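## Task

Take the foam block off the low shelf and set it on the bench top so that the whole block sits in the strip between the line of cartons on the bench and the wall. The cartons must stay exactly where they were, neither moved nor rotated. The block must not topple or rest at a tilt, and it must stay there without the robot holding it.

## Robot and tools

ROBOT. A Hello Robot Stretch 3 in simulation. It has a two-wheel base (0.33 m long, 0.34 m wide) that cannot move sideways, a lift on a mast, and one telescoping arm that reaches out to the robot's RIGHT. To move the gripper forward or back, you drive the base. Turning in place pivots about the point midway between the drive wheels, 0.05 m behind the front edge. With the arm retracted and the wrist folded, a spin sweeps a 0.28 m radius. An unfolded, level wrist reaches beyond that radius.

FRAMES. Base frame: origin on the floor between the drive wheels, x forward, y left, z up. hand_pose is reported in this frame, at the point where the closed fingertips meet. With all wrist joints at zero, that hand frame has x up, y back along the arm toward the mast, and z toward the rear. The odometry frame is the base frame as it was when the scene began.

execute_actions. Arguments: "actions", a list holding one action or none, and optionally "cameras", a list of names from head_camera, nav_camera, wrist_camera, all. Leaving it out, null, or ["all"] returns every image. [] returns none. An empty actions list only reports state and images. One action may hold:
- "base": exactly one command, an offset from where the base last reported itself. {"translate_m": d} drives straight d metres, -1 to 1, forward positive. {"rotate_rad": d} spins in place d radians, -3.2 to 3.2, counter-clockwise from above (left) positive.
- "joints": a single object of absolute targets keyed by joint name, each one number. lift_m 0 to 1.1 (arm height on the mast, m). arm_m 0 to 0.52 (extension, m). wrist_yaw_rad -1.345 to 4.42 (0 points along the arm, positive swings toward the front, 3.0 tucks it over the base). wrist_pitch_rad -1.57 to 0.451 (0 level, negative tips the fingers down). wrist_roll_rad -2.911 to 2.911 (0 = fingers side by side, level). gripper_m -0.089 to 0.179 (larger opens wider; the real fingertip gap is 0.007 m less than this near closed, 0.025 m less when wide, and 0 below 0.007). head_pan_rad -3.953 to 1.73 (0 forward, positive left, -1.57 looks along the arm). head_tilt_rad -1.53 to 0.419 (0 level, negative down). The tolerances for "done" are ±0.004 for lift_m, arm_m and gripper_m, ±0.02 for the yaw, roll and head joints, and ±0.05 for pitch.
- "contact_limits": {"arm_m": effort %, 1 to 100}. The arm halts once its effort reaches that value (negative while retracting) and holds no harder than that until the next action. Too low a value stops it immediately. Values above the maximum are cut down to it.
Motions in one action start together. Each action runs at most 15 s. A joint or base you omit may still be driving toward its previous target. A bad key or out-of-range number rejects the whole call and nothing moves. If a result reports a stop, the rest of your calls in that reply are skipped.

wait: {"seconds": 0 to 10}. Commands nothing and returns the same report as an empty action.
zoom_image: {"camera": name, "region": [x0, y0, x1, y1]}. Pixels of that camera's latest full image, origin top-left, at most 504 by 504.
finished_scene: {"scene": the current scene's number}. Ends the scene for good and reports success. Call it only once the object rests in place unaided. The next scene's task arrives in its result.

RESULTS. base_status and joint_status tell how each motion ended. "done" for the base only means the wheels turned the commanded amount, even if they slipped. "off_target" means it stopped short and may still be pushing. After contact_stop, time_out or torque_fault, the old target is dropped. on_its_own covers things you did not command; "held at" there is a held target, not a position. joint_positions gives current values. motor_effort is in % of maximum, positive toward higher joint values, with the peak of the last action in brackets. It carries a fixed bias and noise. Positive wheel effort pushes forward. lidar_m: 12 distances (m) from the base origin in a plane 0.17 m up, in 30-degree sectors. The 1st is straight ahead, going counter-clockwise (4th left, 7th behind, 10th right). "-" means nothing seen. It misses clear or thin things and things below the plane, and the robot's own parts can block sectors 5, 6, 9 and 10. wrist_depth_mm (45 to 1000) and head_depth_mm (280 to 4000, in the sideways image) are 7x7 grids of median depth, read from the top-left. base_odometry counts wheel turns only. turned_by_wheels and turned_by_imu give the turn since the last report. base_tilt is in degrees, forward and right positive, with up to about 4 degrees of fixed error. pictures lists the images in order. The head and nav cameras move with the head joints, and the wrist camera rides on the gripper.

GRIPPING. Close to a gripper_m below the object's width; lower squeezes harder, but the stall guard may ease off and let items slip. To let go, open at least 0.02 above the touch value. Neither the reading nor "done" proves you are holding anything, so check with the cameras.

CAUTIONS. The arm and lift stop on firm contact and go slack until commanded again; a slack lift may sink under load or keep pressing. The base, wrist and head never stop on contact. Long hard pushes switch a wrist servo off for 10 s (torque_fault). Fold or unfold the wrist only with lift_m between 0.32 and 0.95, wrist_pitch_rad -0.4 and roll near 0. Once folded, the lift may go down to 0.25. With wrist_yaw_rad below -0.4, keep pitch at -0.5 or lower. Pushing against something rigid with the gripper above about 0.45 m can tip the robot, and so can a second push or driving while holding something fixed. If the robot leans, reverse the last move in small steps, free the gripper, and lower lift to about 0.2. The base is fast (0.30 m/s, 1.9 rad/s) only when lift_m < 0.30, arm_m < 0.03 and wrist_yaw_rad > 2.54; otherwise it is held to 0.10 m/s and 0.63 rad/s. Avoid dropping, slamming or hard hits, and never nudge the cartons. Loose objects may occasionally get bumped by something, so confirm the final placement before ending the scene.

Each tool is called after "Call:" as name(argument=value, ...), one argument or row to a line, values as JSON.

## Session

Call:
execute_actions(
  actions=[],
)

Scene clock: 0.00 s.
base_odometry: x=+0.000 y=+0.000 heading=+0.000 (m, m, rad; odometry frame)
turned_by_wheels: +0.000 (rad since the last result)
turned_by_imu: +0.000 (rad since the last result)
base_tilt: forward=+0.5 right=-1.5 (deg)
lidar_m: 1.27 1.41 2.50 2.19 1.17 0.96 0.95 2.07 1.98 2.01 2.32 1.27
head_depth_mm: 1795 1780 1788 1785 1778 1174 1158 / 1806 1806 1820 1811 1814 1186 1179 / 1827 1831 1844 1830 1818 1203 1189 / 1853 1858 1862 1855 1850 1224 1213 / 1883 1879 1879 1880 1871 1240 1230 / 1902 1900 1911 1887 1883 1251 1250 / 1914 1929 1928 1921 1915 1270 1271
base_status: not commanded
joint_positions: lift_m=+0.461 arm_m=+0.003 wrist_yaw_rad=+3.115 wrist_pitch_rad=-0.371 wrist_roll_rad=-0.012 gripper_m=+0.037 head_pan_rad=+0.013 head_tilt_rad=-0.018
joint_status: not commanded
motor_effort: left_wheel=+0 right_wheel=-1 lift_m=+22 arm_m=+0 wrist_yaw_rad=+1 wrist_pitch_rad=+5 wrist_roll_rad=+0 gripper_m=+0 head_pan_rad=-1 head_tilt_rad=+1 (%)
hand_pose: x=-0.0150 y=+0.0821 z=+0.4840 quat_wxyz=(+0.140, +0.692, +0.122, +0.697) (m; base frame)
wrist_depth_mm: - - - - - - - / - - - - - - - / - - - - - - - / - - - - - - - / 919 947 - 966 960 - - / 750 752 - 775 812 803 824 / 646 652 - 668 652 685 690
pictures: head_camera (sideways: a quarter turn clockwise sets it upright), nav_camera (sideways: a quarter turn counterclockwise sets it upright), wrist_camera
camera_calibration (this result's frames):
head_camera: T_world_to_cam=[[-0.0189987, -0.0151441, -0.999705, 1.32], [0.0423197, 0.998977, -0.0159373, 0.0200707], [0.998923, -0.04261, -0.0183383, -0.0206189], [0, 0, 0, 1]] pos_world=[0.0448256, -0.000938438, 1.31955]
nav_camera: T_world_to_cam=[[-0.0357686, -0.0366956, 0.998686, -1.25293], [0.0198377, -0.999155, -0.0360023, 0.0942433], [0.999163, 0.0185239, 0.0364663, -0.0944353], [0, 0, 0, 1]] pos_world=[0.0476711, 0.0499359, 1.25812]
wrist_camera: T_world_to_cam=[[0.999214, -0.00454637, 0.0393818, -0.00758676], [0.0328961, -0.459289, -0.887678, 0.512973], [0.0221233, 0.888275, -0.458778, 0.306138], [0, 0, 0, 1]] pos_world=[-0.0160668, -0.0363666, 0.596103]
Images, in order (width x height): head_camera 896x504, nav_camera 672x504, wrist_camera 644x364.

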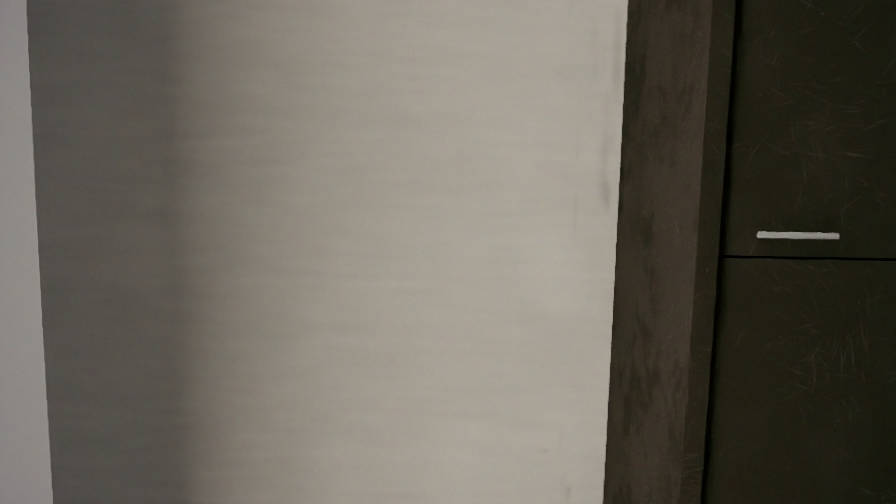

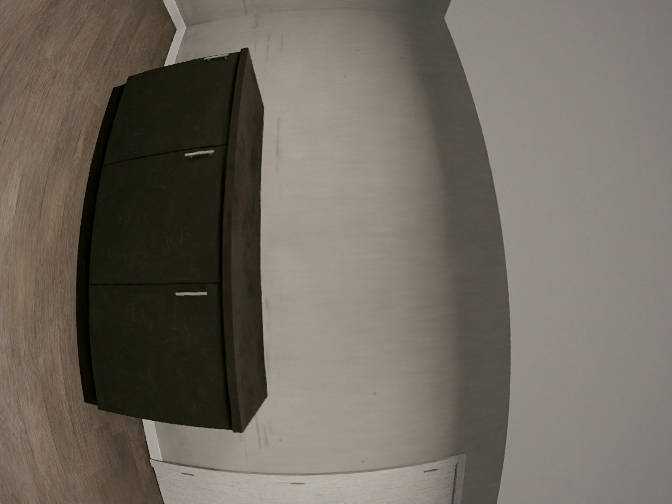

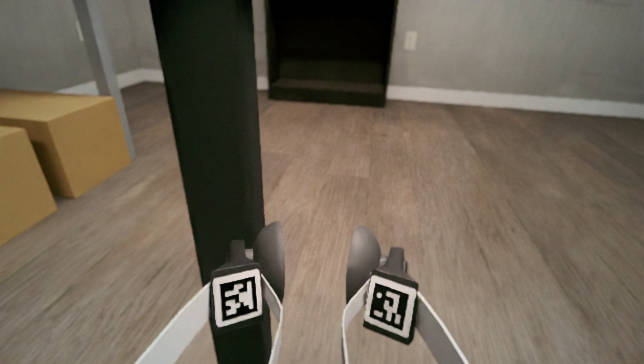

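Call:
execute_actions(
  actions=[
    {"base":{"rotate_rad":-1.5},"joints":{"lift_m":0.28,"head_tilt_rad":-0.2}},
  ],
  cameras=["head_camera","nav_camera"],
)

Scene clock: 8.90 s.
base_odometry: x=+0.000 y=+0.000 heading=-1.500 (m, m, rad; odometry frame)
turned_by_wheels: -1.500 (rad since the last result)
turned_by_imu: -1.504 (rad since the last result)
base_tilt: forward=+0.6 right=-1.6 (deg)
lidar_m: 1.90 2.21 1.27 1.27 1.46 2.19 2.28 1.12 0.96 0.96 2.13 1.98
head_depth_mm: 1999 2069 2103 2176 2208 2139 1838 / 2027 2105 2148 2212 2243 2114 1844 / 2084 2127 2198 2244 2279 2147 1855 / 2115 2169 2220 2294 2326 2129 1835 / 2154 2208 2272 2339 2320 2125 1849 / 2167 2272 2296 2368 2472 2317 1827 / 2226 2281 2359 2441 2529 2421 1816
base_status: done
joint_positions: lift_m=+0.280 arm_m=+0.003 wrist_yaw_rad=+3.115 wrist_pitch_rad=-0.373 wrist_roll_rad=-0.012 gripper_m=+0.037 head_pan_rad=+0.013 head_tilt_rad=-0.198
joint_status: all done
motor_effort: left_wheel=+3(9) right_wheel=-3(7) lift_m=+18(21) arm_m=-1(1) wrist_yaw_rad=+1(1) wrist_pitch_rad=+6(5) wrist_roll_rad=+1(1) gripper_m=-1(0) head_pan_rad=-1(0) head_tilt_rad=-2(22) (%)
hand_pose: x=-0.0150 y=+0.0819 z=+0.3032 quat_wxyz=(+0.140, +0.692, +0.123, +0.697) (m; base frame)
wrist_depth_mm: - - - - - - - / - - - - - - - / - - - - - - - / 816 853 - 884 878 905 906 / 644 659 - 672 687 702 705 / 530 543 - 543 568 565 576 / 451 480 - 488 458 481 484
pictures: head_camera (sideways: a quarter turn clockwise sets it upright), nav_camera (sideways: a quarter turn counterclockwise sets it upright)
camera_calibration (this result's frames):
head_camera: T_world_to_cam=[[-0.197602, -0.0175294, -0.980126, 1.29537], [0.038566, 0.998927, -0.0256409, 0.0327216], [0.979523, -0.0428662, -0.196714, 0.211699], [0, 0, 0, 1]] pos_world=[0.0473412, -0.000904732, 1.31211]
nav_camera: T_world_to_cam=[[0.143548, -0.0343009, 0.989049, -1.24125], [0.0132925, -0.999242, -0.0365837, 0.0950317], [0.989554, 0.0183984, -0.142983, 0.139234], [0, 0, 0, 1]] pos_world=[0.0391356, 0.049822, 1.25104]
Images, in order (width x height): head_camera 896x504, nav_camera 672x504.

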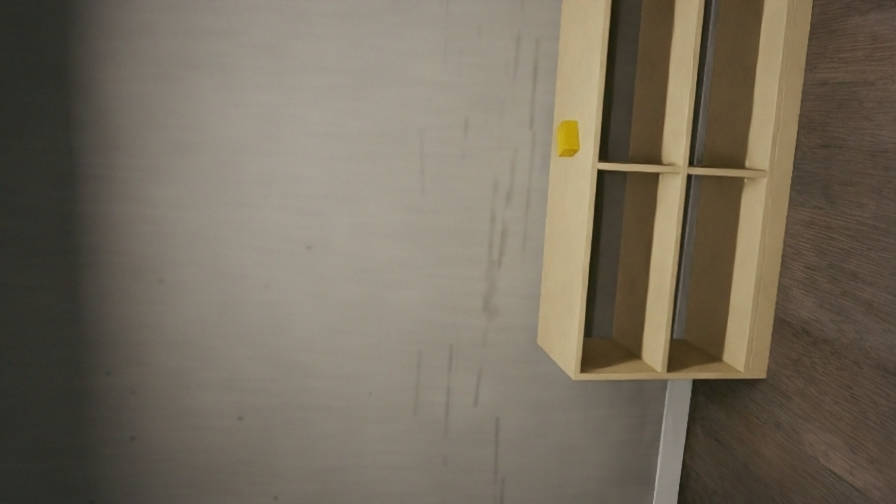

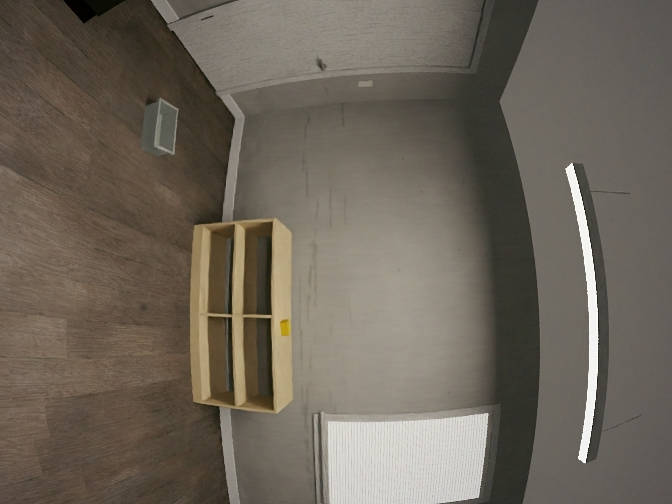

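Call:
execute_actions(
  actions=[
    {"base":{"rotate_rad":-0.23}},
  ],
  cameras=[],
)

Call:
execute_actions(
  actions=[
    {"base":{"translate_m":1.0}},
  ],
  cameras=["head_camera"],
)

Scene clock: 18.23 s.
base_odometry: x=+0.000 y=+0.000 heading=-1.730 (m, m, rad; odometry frame)
turned_by_wheels: -0.230 (rad since the last result)
turned_by_imu: -0.230 (rad since the last result)
base_tilt: forward=+0.6 right=-1.6 (deg)
lidar_m: 1.90 2.01 1.31 1.27 1.32 1.84 2.18 1.35 0.99 0.95 0.99 2.39
head_depth_mm: 2089 2150 2226 2268 2372 2397 1846 / 2086 2135 2204 2280 2352 2264 1857 / 2074 2146 2201 2302 2324 2159 1845 / 2055 2119 2205 2250 2301 2120 1827 / 2053 2113 2191 2254 2275 2104 1828 / 2068 2098 2163 2240 2283 2106 1820 / 2057 2113 2162 2240 2280 2093 1813
base_status: done
joint_positions: lift_m=+0.280 arm_m=+0.003 wrist_yaw_rad=+3.115 wrist_pitch_rad=-0.373 wrist_roll_rad=-0.012 gripper_m=+0.037 head_pan_rad=+0.013 head_tilt_rad=-0.198
joint_status: not commanded
motor_effort: left_wheel=+4(9) right_wheel=-3(6) lift_m=+18(17) arm_m=-1(1) wrist_yaw_rad=+1(1) wrist_pitch_rad=+6(6) wrist_roll_rad=+0(1) gripper_m=+0(0) head_pan_rad=-1(0) head_tilt_rad=-1(1) (%)
hand_pose: x=-0.0150 y=+0.0819 z=+0.3032 quat_wxyz=(+0.140, +0.692, +0.123, +0.697) (m; base frame)
wrist_depth_mm: - - - - - - - / - - - - - - - / - - - - - - - / 808 824 - 858 889 890 927 / 643 661 - 684 692 706 715 / 531 534 - 550 572 562 567 / 453 487 - 496 454 475 483
pictures: none
No camera images: the call's "cameras" was empty. Leave "cameras" out to get every camera's image.

Scene clock: 23.40 s.
base_odometry: x=-0.158 y=-0.987 heading=-1.729 (m, m, rad; odometry frame)
turned_by_wheels: +0.000 (rad since the last result)
turned_by_imu: +0.009 (rad since the last result)
base_tilt: forward=+0.6 right=-1.6 (deg)
lidar_m: 0.90 1.12 1.86 1.87 1.59 1.82 3.21 1.35 1.17 1.89 1.83 1.04
head_depth_mm: 1160 1194 1229 1265 1311 1336 1077 / 1158 1191 1227 1269 1316 1328 1074 / 1148 1183 1223 1259 1302 1324 1071 / 1147 1177 1216 1254 1294 1320 1068 / 1139 1184 1214 1252 1296 1315 1034 / 1143 1174 1201 1249 1289 1310 1054 / 1141 1173 1205 1248 1287 1312 1007
base_status: done
joint_positions: lift_m=+0.280 arm_m=+0.003 wrist_yaw_rad=+3.115 wrist_pitch_rad=-0.373 wrist_roll_rad=-0.012 gripper_m=+0.037 head_pan_rad=+0.013 head_tilt_rad=-0.199
joint_status: not commanded
motor_effort: left_wheel=+3(11) right_wheel=-2(5) lift_m=+17(18) arm_m=-1(1) wrist_yaw_rad=+1(1) wrist_pitch_rad=+6(6) wrist_roll_rad=+1(1) gripper_m=-1(0) head_pan_rad=+0(1) head_tilt_rad=-1(1) (%)
hand_pose: x=-0.0150 y=+0.0819 z=+0.3032 quat_wxyz=(+0.140, +0.692, +0.123, +0.697) (m; base frame)
wrist_depth_mm: - - - - - - - / - - - - - - - / - - - - - - - / 811 829 - 872 885 909 914 / 640 654 - 683 678 687 719 / 529 540 - 551 572 563 578 / 453 485 - 496 456 477 477
pictures: head_camera (sideways: a quarter turn clockwise sets it upright)
camera_calibration (this result's frames):
head_camera: T_world_to_cam=[[-0.198068, -0.0175355, -0.980031, 1.29525], [0.038554, 0.998927, -0.0256655, 0.0327538], [0.97943, -0.0428677, -0.197179, 0.212306], [0, 0, 0, 1]] pos_world=[0.047346, -0.000904678, 1.31209]
Images, in order (width x height): head_camera 896x504.

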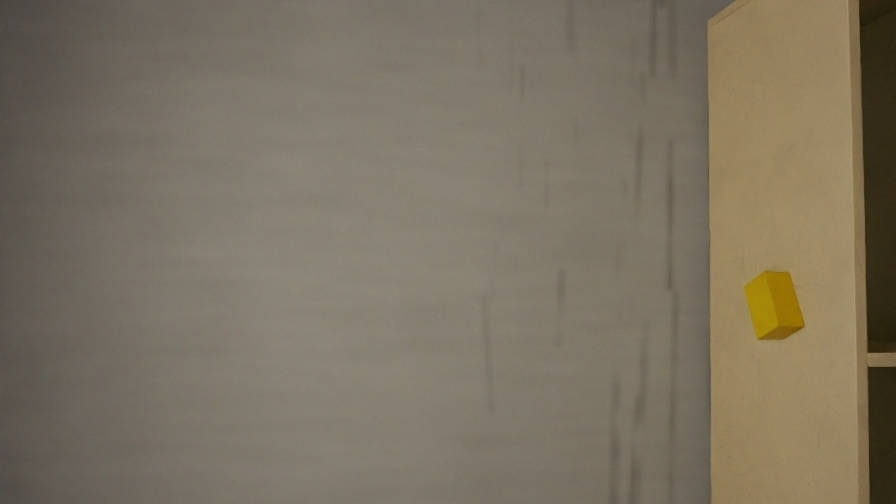

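Call:
execute_actions(
  actions=[
    {"base":{"translate_m":0.47},"joints":{"head_pan_rad":-1.57,"head_tilt_rad":-0.9}},
  ],
  cameras=[],
)

Call:
execute_actions(
  actions=[
    {"base":{"rotate_rad":1.57}},
  ],
  cameras=[],
)

Call:
execute_actions(
  actions=[
    {"base":{"translate_m":0.05},"joints":{"lift_m":0.85,"wrist_pitch_rad":-0.4}},
  ],
  cameras=[],
)

Call:
execute_actions(
  actions=[
    {"joints":{"wrist_yaw_rad":0,"gripper_m":0.17}},
  ],
  cameras=["wrist_camera"],
)

Scene clock: 36.57 s.
base_odometry: x=-0.232 y=-1.452 heading=-1.729 (m, m, rad; odometry frame)
turned_by_wheels: +0.000 (rad since the last result)
turned_by_imu: +0.005 (rad since the last result)
base_tilt: forward=+0.7 right=-1.5 (deg)
lidar_m: 0.42 0.86 0.80 1.87 1.62 1.81 3.69 1.49 1.68 1.89 0.66 0.72
head_depth_mm: 1726 1973 2018 1718 1475 1300 1159 / 1711 1970 2015 1703 1470 1291 1154 / 1718 1965 1998 1689 1465 1288 1152 / 1719 1972 1979 1674 1458 1286 1160 / 1703 1963 1988 1665 1440 1271 1157 / 1706 1966 1966 1654 1433 1270 1137 / 1712 1956 1948 1643 1427 1265 1129
base_status: done
joint_positions: lift_m=+0.280 arm_m=+0.003 wrist_yaw_rad=+3.115 wrist_pitch_rad=-0.373 wrist_roll_rad=-0.012 gripper_m=+0.037 head_pan_rad=-1.563 head_tilt_rad=-0.889
joint_status: all done
motor_effort: left_wheel=+2(8) right_wheel=-1(6) lift_m=+18(17) arm_m=-1(1) wrist_yaw_rad=+1(0) wrist_pitch_rad=+6(5) wrist_roll_rad=+0(0) gripper_m=+0(0) head_pan_rad=-4(40) head_tilt_rad=-7(48) (%)
hand_pose: x=-0.0150 y=+0.0819 z=+0.3032 quat_wxyz=(+0.140, +0.692, +0.123, +0.697) (m; base frame)
wrist_depth_mm: - - - - - - 645 / - - - - - - 648 / - - - - - 757 732 / 813 850 - 862 885 771 753 / 648 650 - 681 676 664 576 / 530 537 - 550 560 571 504 / 449 482 - 494 454 474 462
pictures: none
No camera images: the call's "cameras" was empty. Leave "cameras" out to get every camera's image.

Scene clock: 38.83 s.
base_odometry: x=-0.232 y=-1.452 heading=-0.160 (m, m, rad; odometry frame)
turned_by_wheels: +1.570 (rad since the last result)
turned_by_imu: +1.574 (rad since the last result)
base_tilt: forward=+0.5 right=-1.6 (deg)
lidar_m: 1.87 1.63 1.82 3.69 1.49 1.70 1.89 0.66 0.72 0.43 0.86 0.80
head_depth_mm: 730 839 988 901 808 1178 1160 / 730 840 981 893 803 1176 1152 / 731 838 972 886 799 1167 1153 / 731 842 965 878 794 1161 1152 / 731 840 964 854 790 1052 1158 / 733 839 960 872 786 1148 1136 / 729 837 961 865 781 1146 1136
base_status: done
joint_positions: lift_m=+0.280 arm_m=+0.003 wrist_yaw_rad=+3.115 wrist_pitch_rad=-0.373 wrist_roll_rad=-0.012 gripper_m=+0.037 head_pan_rad=-1.563 head_tilt_rad=-0.889
joint_status: not commanded
motor_effort: left_wheel=-3(8) right_wheel=+3(7) lift_m=+17(17) arm_m=-1(1) wrist_yaw_rad=+1(1) wrist_pitch_rad=+5(6) wrist_roll_rad=+1(0) gripper_m=-1(0) head_pan_rad=-3(4) head_tilt_rad=-6(7) (%)
hand_pose: x=-0.0150 y=+0.0819 z=+0.3032 quat_wxyz=(+0.140, +0.692, +0.123, +0.697) (m; base frame)
wrist_depth_mm: - - - - - - - / - - - - - - - / - - - - - - - / 815 833 - 872 890 902 918 / 653 644 - 668 683 690 708 / 532 536 - 549 565 568 571 / 451 479 - 488 459 476 479
pictures: none
No camera images: the call's "cameras" was empty. Leave "cameras" out to get every camera's image.

Scene clock: 44.83 s.
base_odometry: x=-0.183 y=-1.460 heading=-0.160 (m, m, rad; odometry frame)
turned_by_wheels: +0.000 (rad since the last result)
turned_by_imu: +0.000 (rad since the last result)
base_tilt: forward=+0.6 right=-1.6 (deg)
lidar_m: 1.82 1.59 1.74 3.67 1.52 1.69 1.94 0.70 0.80 0.42 0.86 0.75
head_depth_mm: 731 845 990 896 807 - 1141 / 730 843 981 890 811 - 1150 / 731 840 978 888 797 - 1170 / 731 843 967 829 781 - - / 732 843 963 877 780 - 1150 / 733 840 964 870 782 - 1134 / 731 838 963 864 781 1148 1129
base_status: done
joint_positions: lift_m=+0.850 arm_m=+0.003 wrist_yaw_rad=+3.115 wrist_pitch_rad=-0.416 wrist_roll_rad=-0.012 gripper_m=+0.037 head_pan_rad=-1.564 head_tilt_rad=-0.889
joint_status: all done
motor_effort: left_wheel=-3(8) right_wheel=+2(8) lift_m=+26(26) arm_m=-1(1) wrist_yaw_rad=+1(0) wrist_pitch_rad=+5(4) wrist_roll_rad=+1(1) gripper_m=+1(0) head_pan_rad=-4(4) head_tilt_rad=-7(6) (%)
hand_pose: x=-0.0152 y=+0.0766 z=+0.8628 quat_wxyz=(+0.155, +0.689, +0.138, +0.694) (m; base frame)
wrist_depth_mm: - - - - - - - / - - - - - - - / - - - - - - - / - - - - - - - / - - - - - - - / - - - - - - - / - - - - - - -
pictures: none
No camera images: the call's "cameras" was empty. Leave "cameras" out to get every camera's image.

Scene clock: 47.40 s.
base_odometry: x=-0.183 y=-1.460 heading=-0.160 (m, m, rad; odometry frame)
turned_by_wheels: +0.000 (rad since the last result)
turned_by_imu: +0.000 (rad since the last result)
base_tilt: forward=+0.5 right=-1.6 (deg)
lidar_m: 1.82 1.59 1.74 3.69 1.52 1.69 1.94 0.70 0.80 0.42 0.86 0.75
head_depth_mm: 731 841 987 898 808 - - / 732 843 978 911 804 - 1108 / 730 842 974 898 789 - 1118 / 733 840 967 901 - - 1110 / 731 839 965 878 790 1155 1138 / 731 840 958 889 785 1151 1132 / 732 840 961 866 779 1140 1127
base_status: not commanded
joint_positions: lift_m=+0.850 arm_m=+0.003 wrist_yaw_rad=+0.003 wrist_pitch_rad=-0.416 wrist_roll_rad=-0.012 gripper_m=+0.170 head_pan_rad=-1.564 head_tilt_rad=-0.889
joint_status: all done
motor_effort: left_wheel=-2(3) right_wheel=+2(3) lift_m=+25(25) arm_m=-1(1) wrist_yaw_rad=-1(0) wrist_pitch_rad=+5(5) wrist_roll_rad=+1(0) gripper_m=-1(83) head_pan_rad=-4(4) head_tilt_rad=-7(7) (%)
hand_pose: x=-0.0209 y=-0.3725 z=+0.8628 quat_wxyz=(+0.696, +0.148, -0.687, -0.145) (m; base frame)
wrist_depth_mm: 527 526 516 513 503 502 492 / 568 576 556 557 559 537 529 / 622 614 608 596 584 587 578 / 671 659 658 650 652 627 617 / 551 563 563 564 590 587 601 / 473 466 471 430 485 486 497 / 371 396 399 402 405 409 428
pictures: wrist_camera
camera_calibration (this result's frames):
wrist_camera: T_world_to_cam=[[-0.9989, -0.0270083, 0.0383305, -0.0679222], [-0.0466907, 0.497618, -0.866139, 0.976866], [0.00431897, -0.866976, -0.498331, 0.26381], [0, 0, 0, 1]] pos_world=[-0.0233764, -0.259223, 0.98017]
Images, in order (width x height): wrist_camera 644x364.

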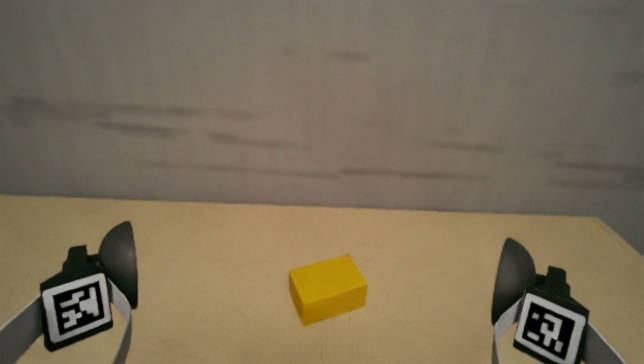

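Call:
execute_actions(
  actions=[
    {"joints":{"arm_m":0.21,"lift_m":0.71}},
  ],
  cameras=[],
)

Call:
execute_actions(
  actions=[
    {"joints":{"lift_m":0.625}},
  ],
  cameras=["wrist_camera"],
)

Scene clock: 54.90 s.
base_odometry: x=-0.183 y=-1.460 heading=-0.160 (m, m, rad; odometry frame)
turned_by_wheels: +0.000 (rad since the last result)
turned_by_imu: +0.000 (rad since the last result)
base_tilt: forward=+0.6 right=-1.5 (deg)
lidar_m: 1.82 1.59 1.74 3.69 1.52 1.69 1.94 0.70 0.79 0.42 0.86 0.75
head_depth_mm: 730 840 989 897 805 1006 - / 732 841 980 921 - - 1146 / 731 839 972 - 1013 1173 1149 / 732 839 965 - 1003 1166 1145 / 731 841 964 875 787 1112 1138 / 731 839 958 868 786 1152 1136 / 730 842 962 864 779 1146 1127
base_status: not commanded
joint_positions: lift_m=+0.710 arm_m=+0.210 wrist_yaw_rad=+0.002 wrist_pitch_rad=-0.417 wrist_roll_rad=-0.012 gripper_m=+0.170 head_pan_rad=-1.564 head_tilt_rad=-0.889
joint_status: all done
motor_effort: left_wheel=-4(3) right_wheel=+2(4) lift_m=+17(25) arm_m=+3(3) wrist_yaw_rad=+0(1) wrist_pitch_rad=+5(6) wrist_roll_rad=+1(1) gripper_m=+1(1) head_pan_rad=-4(3) head_tilt_rad=-7(7) (%)
hand_pose: x=-0.0212 y=-0.5792 z=+0.7232 quat_wxyz=(+0.696, +0.148, -0.687, -0.145) (m; base frame)
wrist_depth_mm: 338 334 331 326 323 319 316 / 363 357 354 353 348 343 343 / 394 390 385 381 378 371 368 / 423 429 421 419 410 408 400 / 348 350 356 358 366 372 376 / - 292 295 298 302 305 308 / - 247 251 206 251 259 269
pictures: none
No camera images: the call's "cameras" was empty. Leave "cameras" out to get every camera's image.

Scene clock: 56.50 s.
base_odometry: x=-0.183 y=-1.460 heading=-0.160 (m, m, rad; odometry frame)
turned_by_wheels: +0.000 (rad since the last result)
turned_by_imu: +0.000 (rad since the last result)
base_tilt: forward=+0.5 right=-1.6 (deg)
lidar_m: 1.82 1.58 1.74 3.69 1.52 1.69 1.94 0.70 0.80 0.42 0.86 0.75
head_depth_mm: 732 842 989 900 804 1185 1168 / 730 841 983 893 803 - - / 732 841 974 904 - 1168 1141 / 730 841 968 904 - 1159 1144 / 730 841 965 893 787 1117 1137 / 731 840 965 870 784 1156 1131 / 730 841 966 865 781 1146 1131
base_status: not commanded
joint_positions: lift_m=+0.625 arm_m=+0.210 wrist_yaw_rad=+0.002 wrist_pitch_rad=-0.417 wrist_roll_rad=-0.012 gripper_m=+0.170 head_pan_rad=-1.564 head_tilt_rad=-0.889
joint_status: all done
motor_effort: left_wheel=-3(3) right_wheel=+2(2) lift_m=+17(19) arm_m=+3(3) wrist_yaw_rad=+0(0) wrist_pitch_rad=+5(5) wrist_roll_rad=+1(0) gripper_m=+0(0) head_pan_rad=-3(4) head_tilt_rad=-6(4) (%)
hand_pose: x=-0.0212 y=-0.5792 z=+0.6382 quat_wxyz=(+0.696, +0.148, -0.687, -0.145) (m; base frame)
wrist_depth_mm: 339 335 327 326 323 315 316 / 362 360 355 355 350 345 340 / 382 381 381 372 374 374 365 / 274 281 283 288 298 299 306 / 221 224 226 161 217 237 240 / - 187 176 134 135 194 197 / - 158 156 116 132 165 172
pictures: wrist_camera
camera_calibration (this result's frames):
wrist_camera: T_world_to_cam=[[-0.998933, -0.0257752, 0.0383211, -0.0644564], [-0.0460695, 0.498013, -0.865945, 0.885286], [0.0032355, -0.866787, -0.498669, -0.027053], [0, 0, 0, 1]] pos_world=[-0.0235155, -0.465994, 0.755588]
Images, in order (width x height): wrist_camera 644x364.

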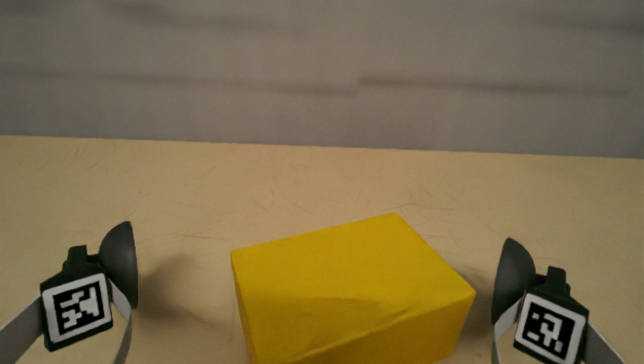

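Call:
execute_actions(
  actions=[
    {"joints":{"lift_m":0.618,"gripper_m":0.05}},
  ],
  cameras=[],
)

Call:
execute_actions(
  actions=[
    {"joints":{"lift_m":0.75}},
  ],
  cameras=[],
)

Call:
execute_actions(
  actions=[
    {"base":{"translate_m":-0.85},"joints":{"lift_m":1.05,"arm_m":0,"head_pan_rad":-1.2,"head_tilt_rad":-0.4}},
  ],
  cameras=[],
)

Call:
execute_actions(
  actions=[
    {"base":{"rotate_rad":-1.57}},
  ],
  cameras=[],
)

Call:
execute_actions(
  actions=[
    {"base":{"translate_m":-0.7}},
  ],
  cameras=["wrist_camera"],
)

Scene clock: 75.90 s.
base_odometry: x=-0.183 y=-1.460 heading=-0.160 (m, m, rad; odometry frame)
turned_by_wheels: +0.000 (rad since the last result)
turned_by_imu: +0.000 (rad since the last result)
base_tilt: forward=+0.6 right=-1.5 (deg)
lidar_m: 1.82 1.58 1.74 3.69 1.52 1.70 1.94 0.70 0.80 0.42 0.86 0.75
head_depth_mm: 729 841 983 898 807 1182 1163 / 730 839 978 892 803 - - / 733 841 972 905 - 1165 1152 / 731 840 968 904 - 1159 1145 / 730 841 964 876 786 1115 1142 / 730 843 964 869 786 1150 1131 / 728 839 963 868 780 1145 1129
base_status: not commanded
joint_positions: lift_m=+0.618 arm_m=+0.210 wrist_yaw_rad=+0.001 wrist_pitch_rad=-0.417 wrist_roll_rad=-0.012 gripper_m=+0.051 head_pan_rad=-1.564 head_tilt_rad=-0.889
joint_status: all done
motor_effort: left_wheel=-3(3) right_wheel=+2(3) lift_m=+17(16) arm_m=+3(3) wrist_yaw_rad=+0(0) wrist_pitch_rad=+5(5) wrist_roll_rad=+1(1) gripper_m=-26(98) head_pan_rad=-4(4) head_tilt_rad=-6(7) (%)
hand_pose: x=-0.0213 y=-0.5792 z=+0.6312 quat_wxyz=(+0.696, +0.148, -0.687, -0.145) (m; base frame)
wrist_depth_mm: 335 331 329 326 323 319 316 / 363 358 355 354 348 345 341 / 380 376 374 373 372 367 365 / 262 266 272 276 282 287 293 / 210 215 146 149 214 225 229 / 175 183 121 123 127 187 188 / 154 147 109 117 139 156 159
pictures: none
No camera images: the call's "cameras" was empty. Leave "cameras" out to get every camera's image.

Scene clock: 77.93 s.
base_odometry: x=-0.183 y=-1.460 heading=-0.160 (m, m, rad; odometry frame)
turned_by_wheels: +0.000 (rad since the last result)
turned_by_imu: +0.000 (rad since the last result)
base_tilt: forward=+0.5 right=-1.6 (deg)
lidar_m: 1.82 1.58 1.74 3.67 1.53 1.69 1.94 0.70 0.79 0.42 0.86 0.75
head_depth_mm: 729 842 986 894 809 - - / 734 841 979 - - 1174 1134 / 731 838 959 - 780 1163 1152 / 731 843 962 - 777 1163 1140 / 732 840 963 854 789 1119 1139 / 731 843 960 871 785 1155 1134 / 729 840 962 866 780 1144 1124
base_status: not commanded
joint_positions: lift_m=+0.750 arm_m=+0.210 wrist_yaw_rad=+0.001 wrist_pitch_rad=-0.420 wrist_roll_rad=-0.012 gripper_m=+0.061 head_pan_rad=-1.564 head_tilt_rad=-0.889
joint_status: all done
on_its_own: gripper_m is held at +0.060, not at your +0.050, by its stall guard, which is still easing
motor_effort: left_wheel=-3(2) right_wheel=+2(2) lift_m=+26(27) arm_m=+3(3) wrist_yaw_rad=+0(0) wrist_pitch_rad=+6(6) wrist_roll_rad=+1(1) gripper_m=-21(26) head_pan_rad=-3(3) head_tilt_rad=-7(7) (%)
hand_pose: x=-0.0213 y=-0.5788 z=+0.7620 quat_wxyz=(+0.696, +0.149, -0.687, -0.147) (m; base frame)
wrist_depth_mm: 338 334 328 329 327 318 319 / 362 361 355 351 350 347 340 / 399 393 389 380 380 372 366 / 434 430 418 418 414 406 407 / 400 406 146 149 408 436 432 / 337 349 122 123 126 354 357 / 291 280 109 118 138 297 305
pictures: none
No camera images: the call's "cameras" was empty. Leave "cameras" out to get every camera's image.

Scene clock: 87.60 s.
base_odometry: x=-1.022 y=-1.324 heading=-0.160 (m, m, rad; odometry frame)
turned_by_wheels: +0.000 (rad since the last result)
turned_by_imu: -0.007 (rad since the last result)
base_tilt: forward=+0.6 right=-1.5 (deg)
lidar_m: 2.68 2.32 2.99 1.14 1.23 1.12 1.08 1.13 0.84 0.81 0.51 0.98
head_depth_mm: 647 685 724 770 814 328 - / 663 704 747 796 842 937 998 / 686 727 772 821 865 960 1044 / 714 758 805 867 930 998 1092 / 738 782 837 895 965 968 899 / 761 807 867 930 1007 965 780 / 786 841 901 969 1053 958 777
base_status: done
joint_positions: lift_m=+1.050 arm_m=+0.003 wrist_yaw_rad=+0.001 wrist_pitch_rad=-0.420 wrist_roll_rad=-0.012 gripper_m=+0.067 head_pan_rad=-1.207 head_tilt_rad=-0.409
joint_status: all done
joint sent to its limit — the command would take arm_m past its lower limit, so that joint was sent only as far as its limit.
on_its_own: gripper_m is held at +0.066, not at your +0.050, by its stall guard, which is not easing now
motor_effort: left_wheel=-2(8) right_wheel=+2(4) lift_m=+26(26) arm_m=-3(3) wrist_yaw_rad=+0(0) wrist_pitch_rad=+6(6) wrist_roll_rad=+1(1) gripper_m=-20(22) head_pan_rad=+3(25) head_tilt_rad=+4(38) (%)
hand_pose: x=-0.0213 y=-0.3722 z=+1.0619 quat_wxyz=(+0.696, +0.149, -0.687, -0.147) (m; base frame)
wrist_depth_mm: 502 506 498 503 489 490 479 / 547 550 540 537 532 530 520 / 606 596 582 577 571 562 558 / 658 657 625 617 626 623 609 / 741 711 146 149 626 689 672 / 703 729 121 123 126 759 764 / 610 601 108 118 138 852 883
pictures: none
No camera images: the call's "cameras" was empty. Leave "cameras" out to get every camera's image.

Scene clock: 91.07 s.
base_odometry: x=-1.022 y=-1.324 heading=-1.730 (m, m, rad; odometry frame)
turned_by_wheels: -1.570 (rad since the last result)
turned_by_imu: -1.576 (rad since the last result)
base_tilt: forward=+0.6 right=-1.5 (deg)
lidar_m: 0.81 0.51 0.98 1.54 2.59 2.97 1.14 1.23 1.12 1.08 1.13 0.84
head_depth_mm: 882 934 991 1052 1112 328 - / 905 963 1020 1086 1150 1270 1345 / 937 991 1052 1126 1209 1298 1387 / 962 1018 1091 1167 1252 1359 1429 / 992 1054 1124 1206 1297 1405 1464 / 1023 1096 1165 1254 1353 1471 1473 / 1057 1128 1209 1297 1390 1488 1452
base_status: done
joint_positions: lift_m=+1.050 arm_m=+0.003 wrist_yaw_rad=+0.001 wrist_pitch_rad=-0.420 wrist_roll_rad=-0.012 gripper_m=+0.067 head_pan_rad=-1.207 head_tilt_rad=-0.409
joint_status: not commanded
on_its_own: gripper_m is held at +0.066, not at your +0.050, by its stall guard, which is not easing now
motor_effort: left_wheel=+4(7) right_wheel=-3(6) lift_m=+27(26) arm_m=-3(3) wrist_yaw_rad=-1(0) wrist_pitch_rad=+6(6) wrist_roll_rad=+1(1) gripper_m=-19(19) head_pan_rad=+3(2) head_tilt_rad=+6(4) (%)
hand_pose: x=-0.0213 y=-0.3722 z=+1.0619 quat_wxyz=(+0.696, +0.149, -0.687, -0.147) (m; base frame)
wrist_depth_mm: 748 750 744 746 749 733 714 / 815 796 800 802 799 782 781 / 893 896 857 872 858 844 852 / 941 959 941 932 966 954 937 / - - 146 149 - - - / - - 121 123 127 - - / - - 108 118 138 - -
pictures: none
No camera images: the call's "cameras" was empty. Leave "cameras" out to get every camera's image.

Scene clock: 99.23 s.
base_odometry: x=-0.911 y=-0.633 heading=-1.729 (m, m, rad; odometry frame)
turned_by_wheels: +0.000 (rad since the last result)
turned_by_imu: -0.005 (rad since the last result)
base_tilt: forward=+0.5 right=-1.5 (deg)
lidar_m: 1.17 1.17 1.86 2.09 2.14 2.96 0.61 0.46 0.68 1.08 1.12 1.53
head_depth_mm: 883 931 986 1051 1108 328 - / 903 960 1017 1082 1149 1265 1342 / 929 990 1049 1119 1197 1300 1380 / 957 1014 1084 1160 1249 1349 1424 / 990 1050 1119 1202 1299 1406 1468 / 1021 1085 1164 1249 1351 1470 1461 / 1049 1123 1200 1293 1410 1534 1452
base_status: done
joint_positions: lift_m=+1.050 arm_m=+0.003 wrist_yaw_rad=+0.001 wrist_pitch_rad=-0.420 wrist_roll_rad=-0.012 gripper_m=+0.067 head_pan_rad=-1.207 head_tilt_rad=-0.409
joint_status: not commanded
on_its_own: gripper_m is held at +0.066, not at your +0.050, by its stall guard, which is not easing now
motor_effort: left_wheel=+4(4) right_wheel=-3(5) lift_m=+26(27) arm_m=-3(4) wrist_yaw_rad=+0(0) wrist_pitch_rad=+7(6) wrist_roll_rad=+1(1) gripper_m=-19(20) head_pan_rad=+3(2) head_tilt_rad=+5(6) (%)
hand_pose: x=-0.0213 y=-0.3722 z=+1.0619 quat_wxyz=(+0.696, +0.149, -0.687, -0.147) (m; base frame)
wrist_depth_mm: 763 742 741 736 732 725 721 / 818 802 810 791 803 765 793 / 896 886 879 862 854 781 753 / 940 948 936 943 931 814 546 / - - 146 150 - - 456 / - - 121 123 126 - - / - - 109 118 139 - -
pictures: wrist_camera
camera_calibration (this result's frames):
wrist_camera: T_world_to_cam=[[-0.998947, -0.0253808, 0.0382275, -0.0752311], [-0.0458024, 0.501254, -0.864087, 1.1483], [0.0027695, -0.864928, -0.501889, 0.367766], [0, 0, 0, 1]] pos_world=[-0.0235754, -0.25941, 1.17969]
Images, in order (width x height): wrist_camera 644x364.

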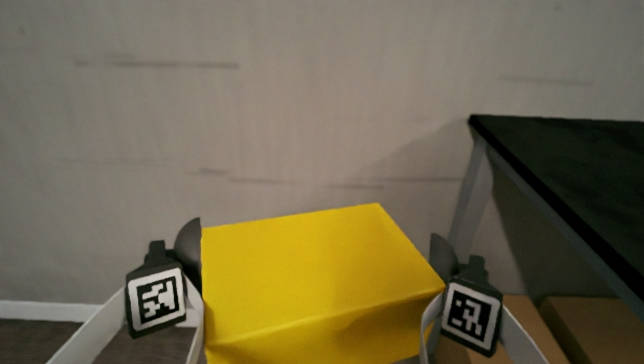

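Call:
execute_actions(
  actions=[
    {"base":{"translate_m":-0.08}},
  ],
  cameras=[],
)

Call:
execute_actions(
  actions=[
    {"base":{"rotate_rad":-1.57}},
  ],
  cameras=[],
)

Call:
execute_actions(
  actions=[
    {"base":{"translate_m":0.8}},
  ],
  cameras=["wrist_camera","nav_camera"],
)

Scene clock: 113.23 s.
base_odometry: x=-0.899 y=-0.554 heading=-1.729 (m, m, rad; odometry frame)
turned_by_wheels: +0.000 (rad since the last result)
turned_by_imu: +0.000 (rad since the last result)
base_tilt: forward=+0.7 right=-1.4 (deg)
lidar_m: 1.24 1.49 1.91 2.07 2.13 3.04 0.61 0.38 0.56 1.08 1.12 1.53
head_depth_mm: 877 931 987 1048 1104 328 - / 907 957 1018 1082 1146 1265 1354 / 934 985 1050 1119 1201 1295 1384 / 958 1020 1087 1160 1252 1346 1419 / 990 1050 1117 1201 1296 1405 1469 / 1018 1084 1162 1248 1350 1465 1450 / 1047 1122 1200 1295 1410 1543 1449
base_status: done
joint_positions: lift_m=+1.050 arm_m=+0.003 wrist_yaw_rad=+0.001 wrist_pitch_rad=-0.420 wrist_roll_rad=-0.012 gripper_m=+0.067 head_pan_rad=-1.207 head_tilt_rad=-0.409
joint_status: not commanded
on_its_own: gripper_m is held at +0.066, not at your +0.050, by its stall guard, which is not easing now
motor_effort: left_wheel=+4(7) right_wheel=-2(7) lift_m=+26(26) arm_m=-3(3) wrist_yaw_rad=+0(0) wrist_pitch_rad=+7(6) wrist_roll_rad=+1(0) gripper_m=-20(20) head_pan_rad=+2(4) head_tilt_rad=+5(4) (%)
hand_pose: x=-0.0213 y=-0.3722 z=+1.0619 quat_wxyz=(+0.696, +0.149, -0.687, -0.147) (m; base frame)
wrist_depth_mm: 750 745 749 751 741 728 744 / 811 809 803 797 786 781 797 / 898 867 863 854 840 728 759 / 985 979 951 919 944 571 549 / - - 146 149 920 - 430 / - - 121 123 127 - 365 / - - 109 117 138 - 374
pictures: none
No camera images: the call's "cameras" was empty. Leave "cameras" out to get every camera's image.

Scene clock: 116.70 s.
base_odometry: x=-0.899 y=-0.554 heading=+2.984 (m, m, rad; odometry frame)
turned_by_wheels: -1.570 (rad since the last result)
turned_by_imu: -1.575 (rad since the last result)
base_tilt: forward=+0.6 right=-1.6 (deg)
lidar_m: 1.08 1.12 1.53 1.24 1.49 1.91 2.08 2.13 2.94 0.63 0.38 0.56
head_depth_mm: 2623 2797 2929 3048 2433 328 - / 2700 2867 3010 3084 2423 1669 1483 / 2819 2968 3014 1122 1763 1513 1392 / 2827 3046 1386 1043 717 1316 1174 / 2392 2526 1124 969 713 544 484 / 1948 2049 994 844 708 540 451 / 1656 1717 1681 695 703 539 474
base_status: done
joint_positions: lift_m=+1.050 arm_m=+0.003 wrist_yaw_rad=+0.001 wrist_pitch_rad=-0.420 wrist_roll_rad=-0.012 gripper_m=+0.067 head_pan_rad=-1.207 head_tilt_rad=-0.409
joint_status: not commanded
on_its_own: gripper_m is held at +0.066, not at your +0.050, by its stall guard, which is not easing now
motor_effort: left_wheel=+4(7) right_wheel=-4(6) lift_m=+27(26) arm_m=-3(3) wrist_yaw_rad=-1(0) wrist_pitch_rad=+6(6) wrist_roll_rad=+1(1) gripper_m=-18(19) head_pan_rad=+3(2) head_tilt_rad=+5(4) (%)
hand_pose: x=-0.0213 y=-0.3722 z=+1.0619 quat_wxyz=(+0.696, +0.149, -0.687, -0.147) (m; base frame)
wrist_depth_mm: - 871 - - - - - / 524 753 - - - - - / 523 671 749 - - - - / 490 499 - - - - - / 397 415 146 149 - - - / 328 344 122 123 126 - - / 288 913 108 118 138 - -
pictures: none
No camera images: the call's "cameras" was empty. Leave "cameras" out to get every camera's image.

Scene clock: 126.10 s.
base_odometry: x=-1.689 y=-0.429 heading=+2.984 (m, m, rad; odometry frame)
turned_by_wheels: +0.000 (rad since the last result)
turned_by_imu: +0.007 (rad since the last result)
base_tilt: forward=+0.6 right=-1.5 (deg)
lidar_m: 0.27 0.29 0.39 1.06 1.64 2.08 2.88 0.56 0.41 0.39 0.38 0.29
head_depth_mm: 2640 2792 2916 1074 730 328 - / 1631 1952 1874 1061 758 500 444 / 1010 1120 1263 1053 722 550 443 / 727 788 856 911 719 546 440 / 570 608 646 693 685 543 440 / 468 492 520 548 582 542 450 / 398 415 434 455 476 491 474
base_status: done
joint_positions: lift_m=+1.050 arm_m=+0.003 wrist_yaw_rad=+0.001 wrist_pitch_rad=-0.420 wrist_roll_rad=-0.012 gripper_m=+0.067 head_pan_rad=-1.207 head_tilt_rad=-0.409
joint_status: not commanded
on_its_own: gripper_m is held at +0.066, not at your +0.050, by its stall guard, which is not easing now
motor_effort: left_wheel=+2(8) right_wheel=-2(3) lift_m=+26(27) arm_m=-3(3) wrist_yaw_rad=+0(0) wrist_pitch_rad=+6(6) wrist_roll_rad=+1(1) gripper_m=-19(19) head_pan_rad=+3(3) head_tilt_rad=+6(4) (%)
hand_pose: x=-0.0213 y=-0.3722 z=+1.0619 quat_wxyz=(+0.696, +0.149, -0.687, -0.147) (m; base frame)
wrist_depth_mm: 363 521 - - - - - / 372 524 896 - 898 480 417 / 372 531 688 693 694 448 329 / 373 481 507 510 524 445 361 / 376 400 146 149 405 402 395 / 329 343 121 123 126 353 357 / 290 277 109 118 137 296 299
pictures: nav_camera (sideways: a quarter turn counterclockwise sets it upright), wrist_camera
camera_calibration (this result's frames):
nav_camera: T_world_to_cam=[[0.0895008, -0.336762, 0.937327, -1.17332], [-0.936635, -0.348476, -0.0357654, 0.099751], [0.33868, -0.874732, -0.346612, 0.408239], [0, 0, 0, 1]] pos_world=[0.0601805, -0.00326776, 1.24485]
wrist_camera: T_world_to_cam=[[-0.998947, -0.025379, 0.038224, -0.0752267], [-0.0457984, 0.501255, -0.864087, 1.1483], [0.00276972, -0.864928, -0.501889, 0.367766], [0, 0, 0, 1]] pos_world=[-0.0235756, -0.25941, 1.17969]
Images, in order (width x height): nav_camera 672x504, wrist_camera 644x364.

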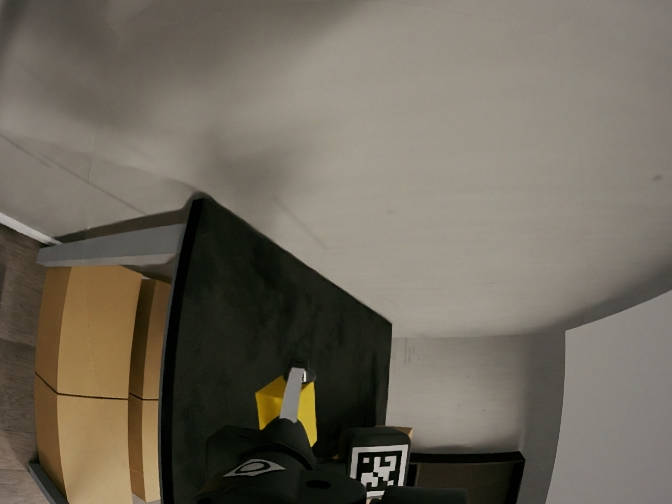

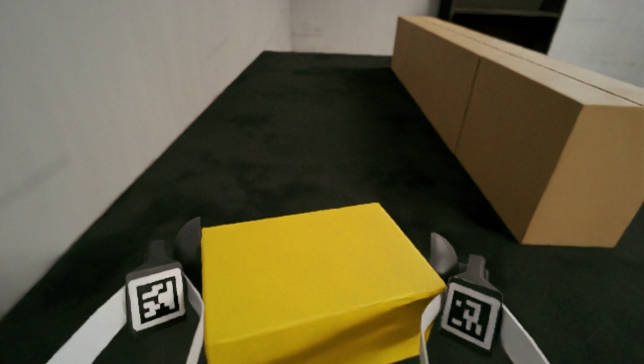

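Call:
execute_actions(
  actions=[
    {"joints":{"arm_m":0.5}},
  ],
  cameras=[],
)

Call:
execute_actions(
  actions=[
    {"joints":{"lift_m":0.935}},
  ],
  cameras=[],
)

Call:
execute_actions(
  actions=[
    {"joints":{"gripper_m":0.17}},
  ],
  cameras=[],
)

Call:
execute_actions(
  actions=[
    {"joints":{"lift_m":1.05}},
  ],
  cameras=["wrist_camera","nav_camera"],
)

Scene clock: 141.97 s.
base_odometry: x=-1.689 y=-0.429 heading=+2.984 (m, m, rad; odometry frame)
turned_by_wheels: +0.000 (rad since the last result)
turned_by_imu: +0.000 (rad since the last result)
base_tilt: forward=+0.6 right=-1.5 (deg)
lidar_m: 0.27 0.29 0.39 1.06 1.63 2.08 2.87 0.56 0.41 0.39 0.39 0.29
head_depth_mm: 2624 2788 2959 948 730 554 445 / 1631 1953 1871 1061 727 550 444 / 1008 1124 1261 1054 722 548 442 / 726 784 854 908 717 547 440 / 570 607 648 690 684 543 439 / 469 493 520 549 580 541 448 / 398 415 433 454 475 492 474
base_status: not commanded
joint_positions: lift_m=+1.050 arm_m=+0.500 wrist_yaw_rad=+0.001 wrist_pitch_rad=-0.420 wrist_roll_rad=-0.012 gripper_m=+0.067 head_pan_rad=-1.207 head_tilt_rad=-0.409
joint_status: all done
on_its_own: gripper_m is held at +0.066, not at your +0.050, by its stall guard, which is not easing now
motor_effort: left_wheel=+2(3) right_wheel=-2(3) lift_m=+26(26) arm_m=+3(3) wrist_yaw_rad=+0(0) wrist_pitch_rad=+6(7) wrist_roll_rad=+0(1) gripper_m=-19(19) head_pan_rad=+3(4) head_tilt_rad=+6(5) (%)
hand_pose: x=-0.0213 y=-0.8688 z=+1.0619 quat_wxyz=(+0.696, +0.149, -0.687, -0.147) (m; base frame)
wrist_depth_mm: 362 513 - - - - - / 369 523 883 - 961 484 405 / 372 531 675 683 691 440 299 / 374 472 506 512 523 436 292 / 375 397 146 149 398 404 289 / 330 339 121 123 126 349 287 / 288 275 109 118 138 294 280
pictures: none
No camera images: the call's "cameras" was empty. Leave "cameras" out to get every camera's image.

Scene clock: 143.83 s.
base_odometry: x=-1.689 y=-0.429 heading=+2.984 (m, m, rad; odometry frame)
turned_by_wheels: +0.000 (rad since the last result)
turned_by_imu: +0.000 (rad since the last result)
base_tilt: forward=+0.5 right=-1.6 (deg)
lidar_m: 0.28 0.28 0.39 1.06 1.64 2.08 2.88 0.56 0.40 0.39 0.38 0.29
head_depth_mm: 2653 2787 2919 1138 728 555 445 / 1631 1954 1883 1061 725 552 444 / 1005 1119 1260 1050 722 549 442 / 728 789 855 909 717 546 440 / 569 606 646 692 684 545 439 / 468 493 518 547 580 542 449 / 397 416 434 452 476 493 474
base_status: not commanded
joint_positions: lift_m=+0.935 arm_m=+0.500 wrist_yaw_rad=+0.001 wrist_pitch_rad=-0.420 wrist_roll_rad=-0.012 gripper_m=+0.067 head_pan_rad=-1.207 head_tilt_rad=-0.409
joint_status: all done
on_its_own: gripper_m is held at +0.066, not at your +0.050, by its stall guard, which is not easing now
motor_effort: left_wheel=+3(4) right_wheel=-3(3) lift_m=+18(26) arm_m=+3(3) wrist_yaw_rad=+0(0) wrist_pitch_rad=+6(7) wrist_roll_rad=+1(1) gripper_m=-19(20) head_pan_rad=+3(2) head_tilt_rad=+4(5) (%)
hand_pose: x=-0.0213 y=-0.8688 z=+0.9473 quat_wxyz=(+0.696, +0.149, -0.687, -0.147) (m; base frame)
wrist_depth_mm: 366 516 887 - - 454 297 / 368 491 595 618 628 448 295 / 351 380 392 399 413 390 295 / 282 287 291 296 304 306 282 / 227 231 146 149 229 242 246 / 189 197 121 123 127 200 201 / 165 159 109 118 138 172 172
pictures: none
No camera images: the call's "cameras" was empty. Leave "cameras" out to get every camera's image.

Scene clock: 145.37 s.
base_odometry: x=-1.689 y=-0.429 heading=+2.984 (m, m, rad; odometry frame)
turned_by_wheels: +0.000 (rad since the last result)
turned_by_imu: +0.000 (rad since the last result)
base_tilt: forward=+0.6 right=-1.5 (deg)
lidar_m: 0.27 0.29 0.39 1.06 1.63 2.08 2.87 0.56 0.41 0.39 0.38 0.29
head_depth_mm: 2636 2810 2929 1144 727 553 445 / 1631 1958 1874 1065 725 551 445 / 1007 1117 1260 1054 722 550 442 / 729 789 852 909 718 547 440 / 571 606 647 690 684 543 438 / 469 493 520 549 581 542 449 / 397 415 434 454 475 492 474
base_status: not commanded
joint_positions: lift_m=+0.935 arm_m=+0.500 wrist_yaw_rad=+0.001 wrist_pitch_rad=-0.421 wrist_roll_rad=-0.012 gripper_m=+0.170 head_pan_rad=-1.207 head_tilt_rad=-0.409
joint_status: all done
motor_effort: left_wheel=+3(3) right_wheel=-2(3) lift_m=+18(18) arm_m=+3(3) wrist_yaw_rad=+0(0) wrist_pitch_rad=+7(6) wrist_roll_rad=+1(0) gripper_m=-1(83) head_pan_rad=+3(3) head_tilt_rad=+3(5) (%)
hand_pose: x=-0.0213 y=-0.8688 z=+0.9473 quat_wxyz=(+0.696, +0.149, -0.687, -0.147) (m; base frame)
wrist_depth_mm: 365 519 892 - - 452 302 / 367 492 582 608 640 448 298 / 349 381 391 404 412 392 296 / 280 287 290 298 301 309 282 / 228 231 232 168 238 245 247 / - 192 138 139 150 200 203 / - 163 118 122 135 169 177
pictures: none
No camera images: the call's "cameras" was empty. Leave "cameras" out to get every camera's image.

Scene clock: 147.23 s.
base_odometry: x=-1.689 y=-0.429 heading=+2.984 (m, m, rad; odometry frame)
turned_by_wheels: +0.000 (rad since the last result)
turned_by_imu: +0.000 (rad since the last result)
base_tilt: forward=+0.5 right=-1.6 (deg)
lidar_m: 0.27 0.28 0.39 1.06 1.63 2.08 2.88 0.56 0.41 0.39 0.39 0.29
head_depth_mm: 2642 2783 2923 1065 732 553 445 / 1629 1955 1931 1059 724 551 444 / 1009 1122 1263 1054 723 549 442 / 726 789 854 908 719 548 441 / 570 606 646 693 684 543 439 / 468 493 519 548 580 542 450 / 397 415 434 454 476 492 475
base_status: not commanded
joint_positions: lift_m=+1.050 arm_m=+0.500 wrist_yaw_rad=+0.001 wrist_pitch_rad=-0.420 wrist_roll_rad=-0.012 gripper_m=+0.170 head_pan_rad=-1.207 head_tilt_rad=-0.409
joint_status: all done
motor_effort: left_wheel=+3(3) right_wheel=-3(3) lift_m=+25(27) arm_m=+3(3) wrist_yaw_rad=+0(0) wrist_pitch_rad=+6(7) wrist_roll_rad=+1(0) gripper_m=+0(0) head_pan_rad=+3(2) head_tilt_rad=+5(4) (%)
hand_pose: x=-0.0213 y=-0.8688 z=+1.0620 quat_wxyz=(+0.696, +0.149, -0.687, -0.146) (m; base frame)
wrist_depth_mm: 365 512 - - - - - / 366 520 889 - - 479 410 / 370 534 673 682 703 447 297 / 375 472 505 514 529 437 292 / 374 402 404 410 416 404 287 / - 334 338 343 339 347 281 / - 282 288 290 294 292 260
pictures: nav_camera (sideways: a quarter turn counterclockwise sets it upright), wrist_camera
camera_calibration (this result's frames):
nav_camera: T_world_to_cam=[[0.0894971, -0.336752, 0.937331, -1.17332], [-0.936635, -0.348477, -0.0357655, 0.0997511], [0.338682, -0.874735, -0.346601, 0.408225], [0, 0, 0, 1]] pos_world=[0.0601807, -0.00326834, 1.24485]
wrist_camera: T_world_to_cam=[[-0.998947, -0.025352, 0.0382391, -0.0878301], [-0.0457962, 0.50072, -0.864397, 1.39725], [0.00276712, -0.865238, -0.501354, -0.0625382], [0, 0, 0, 1]] pos_world=[-0.023576, -0.755966, 1.17978]
Images, in order (width x height): nav_camera 672x504, wrist_camera 644x364.

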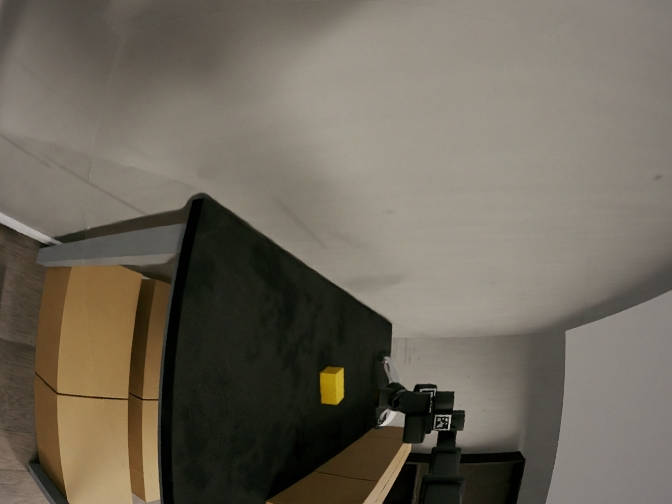

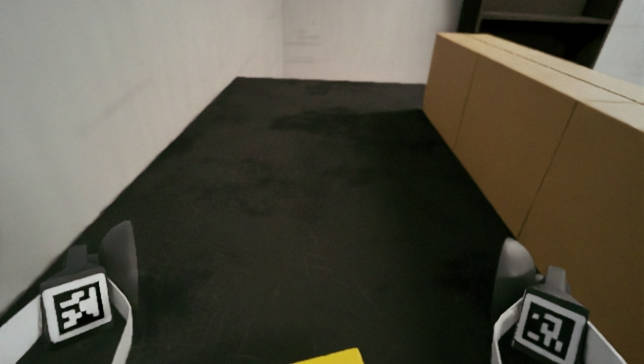

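Call:
finished_scene(
  scene=2,
)

The scene is finished: the task was done.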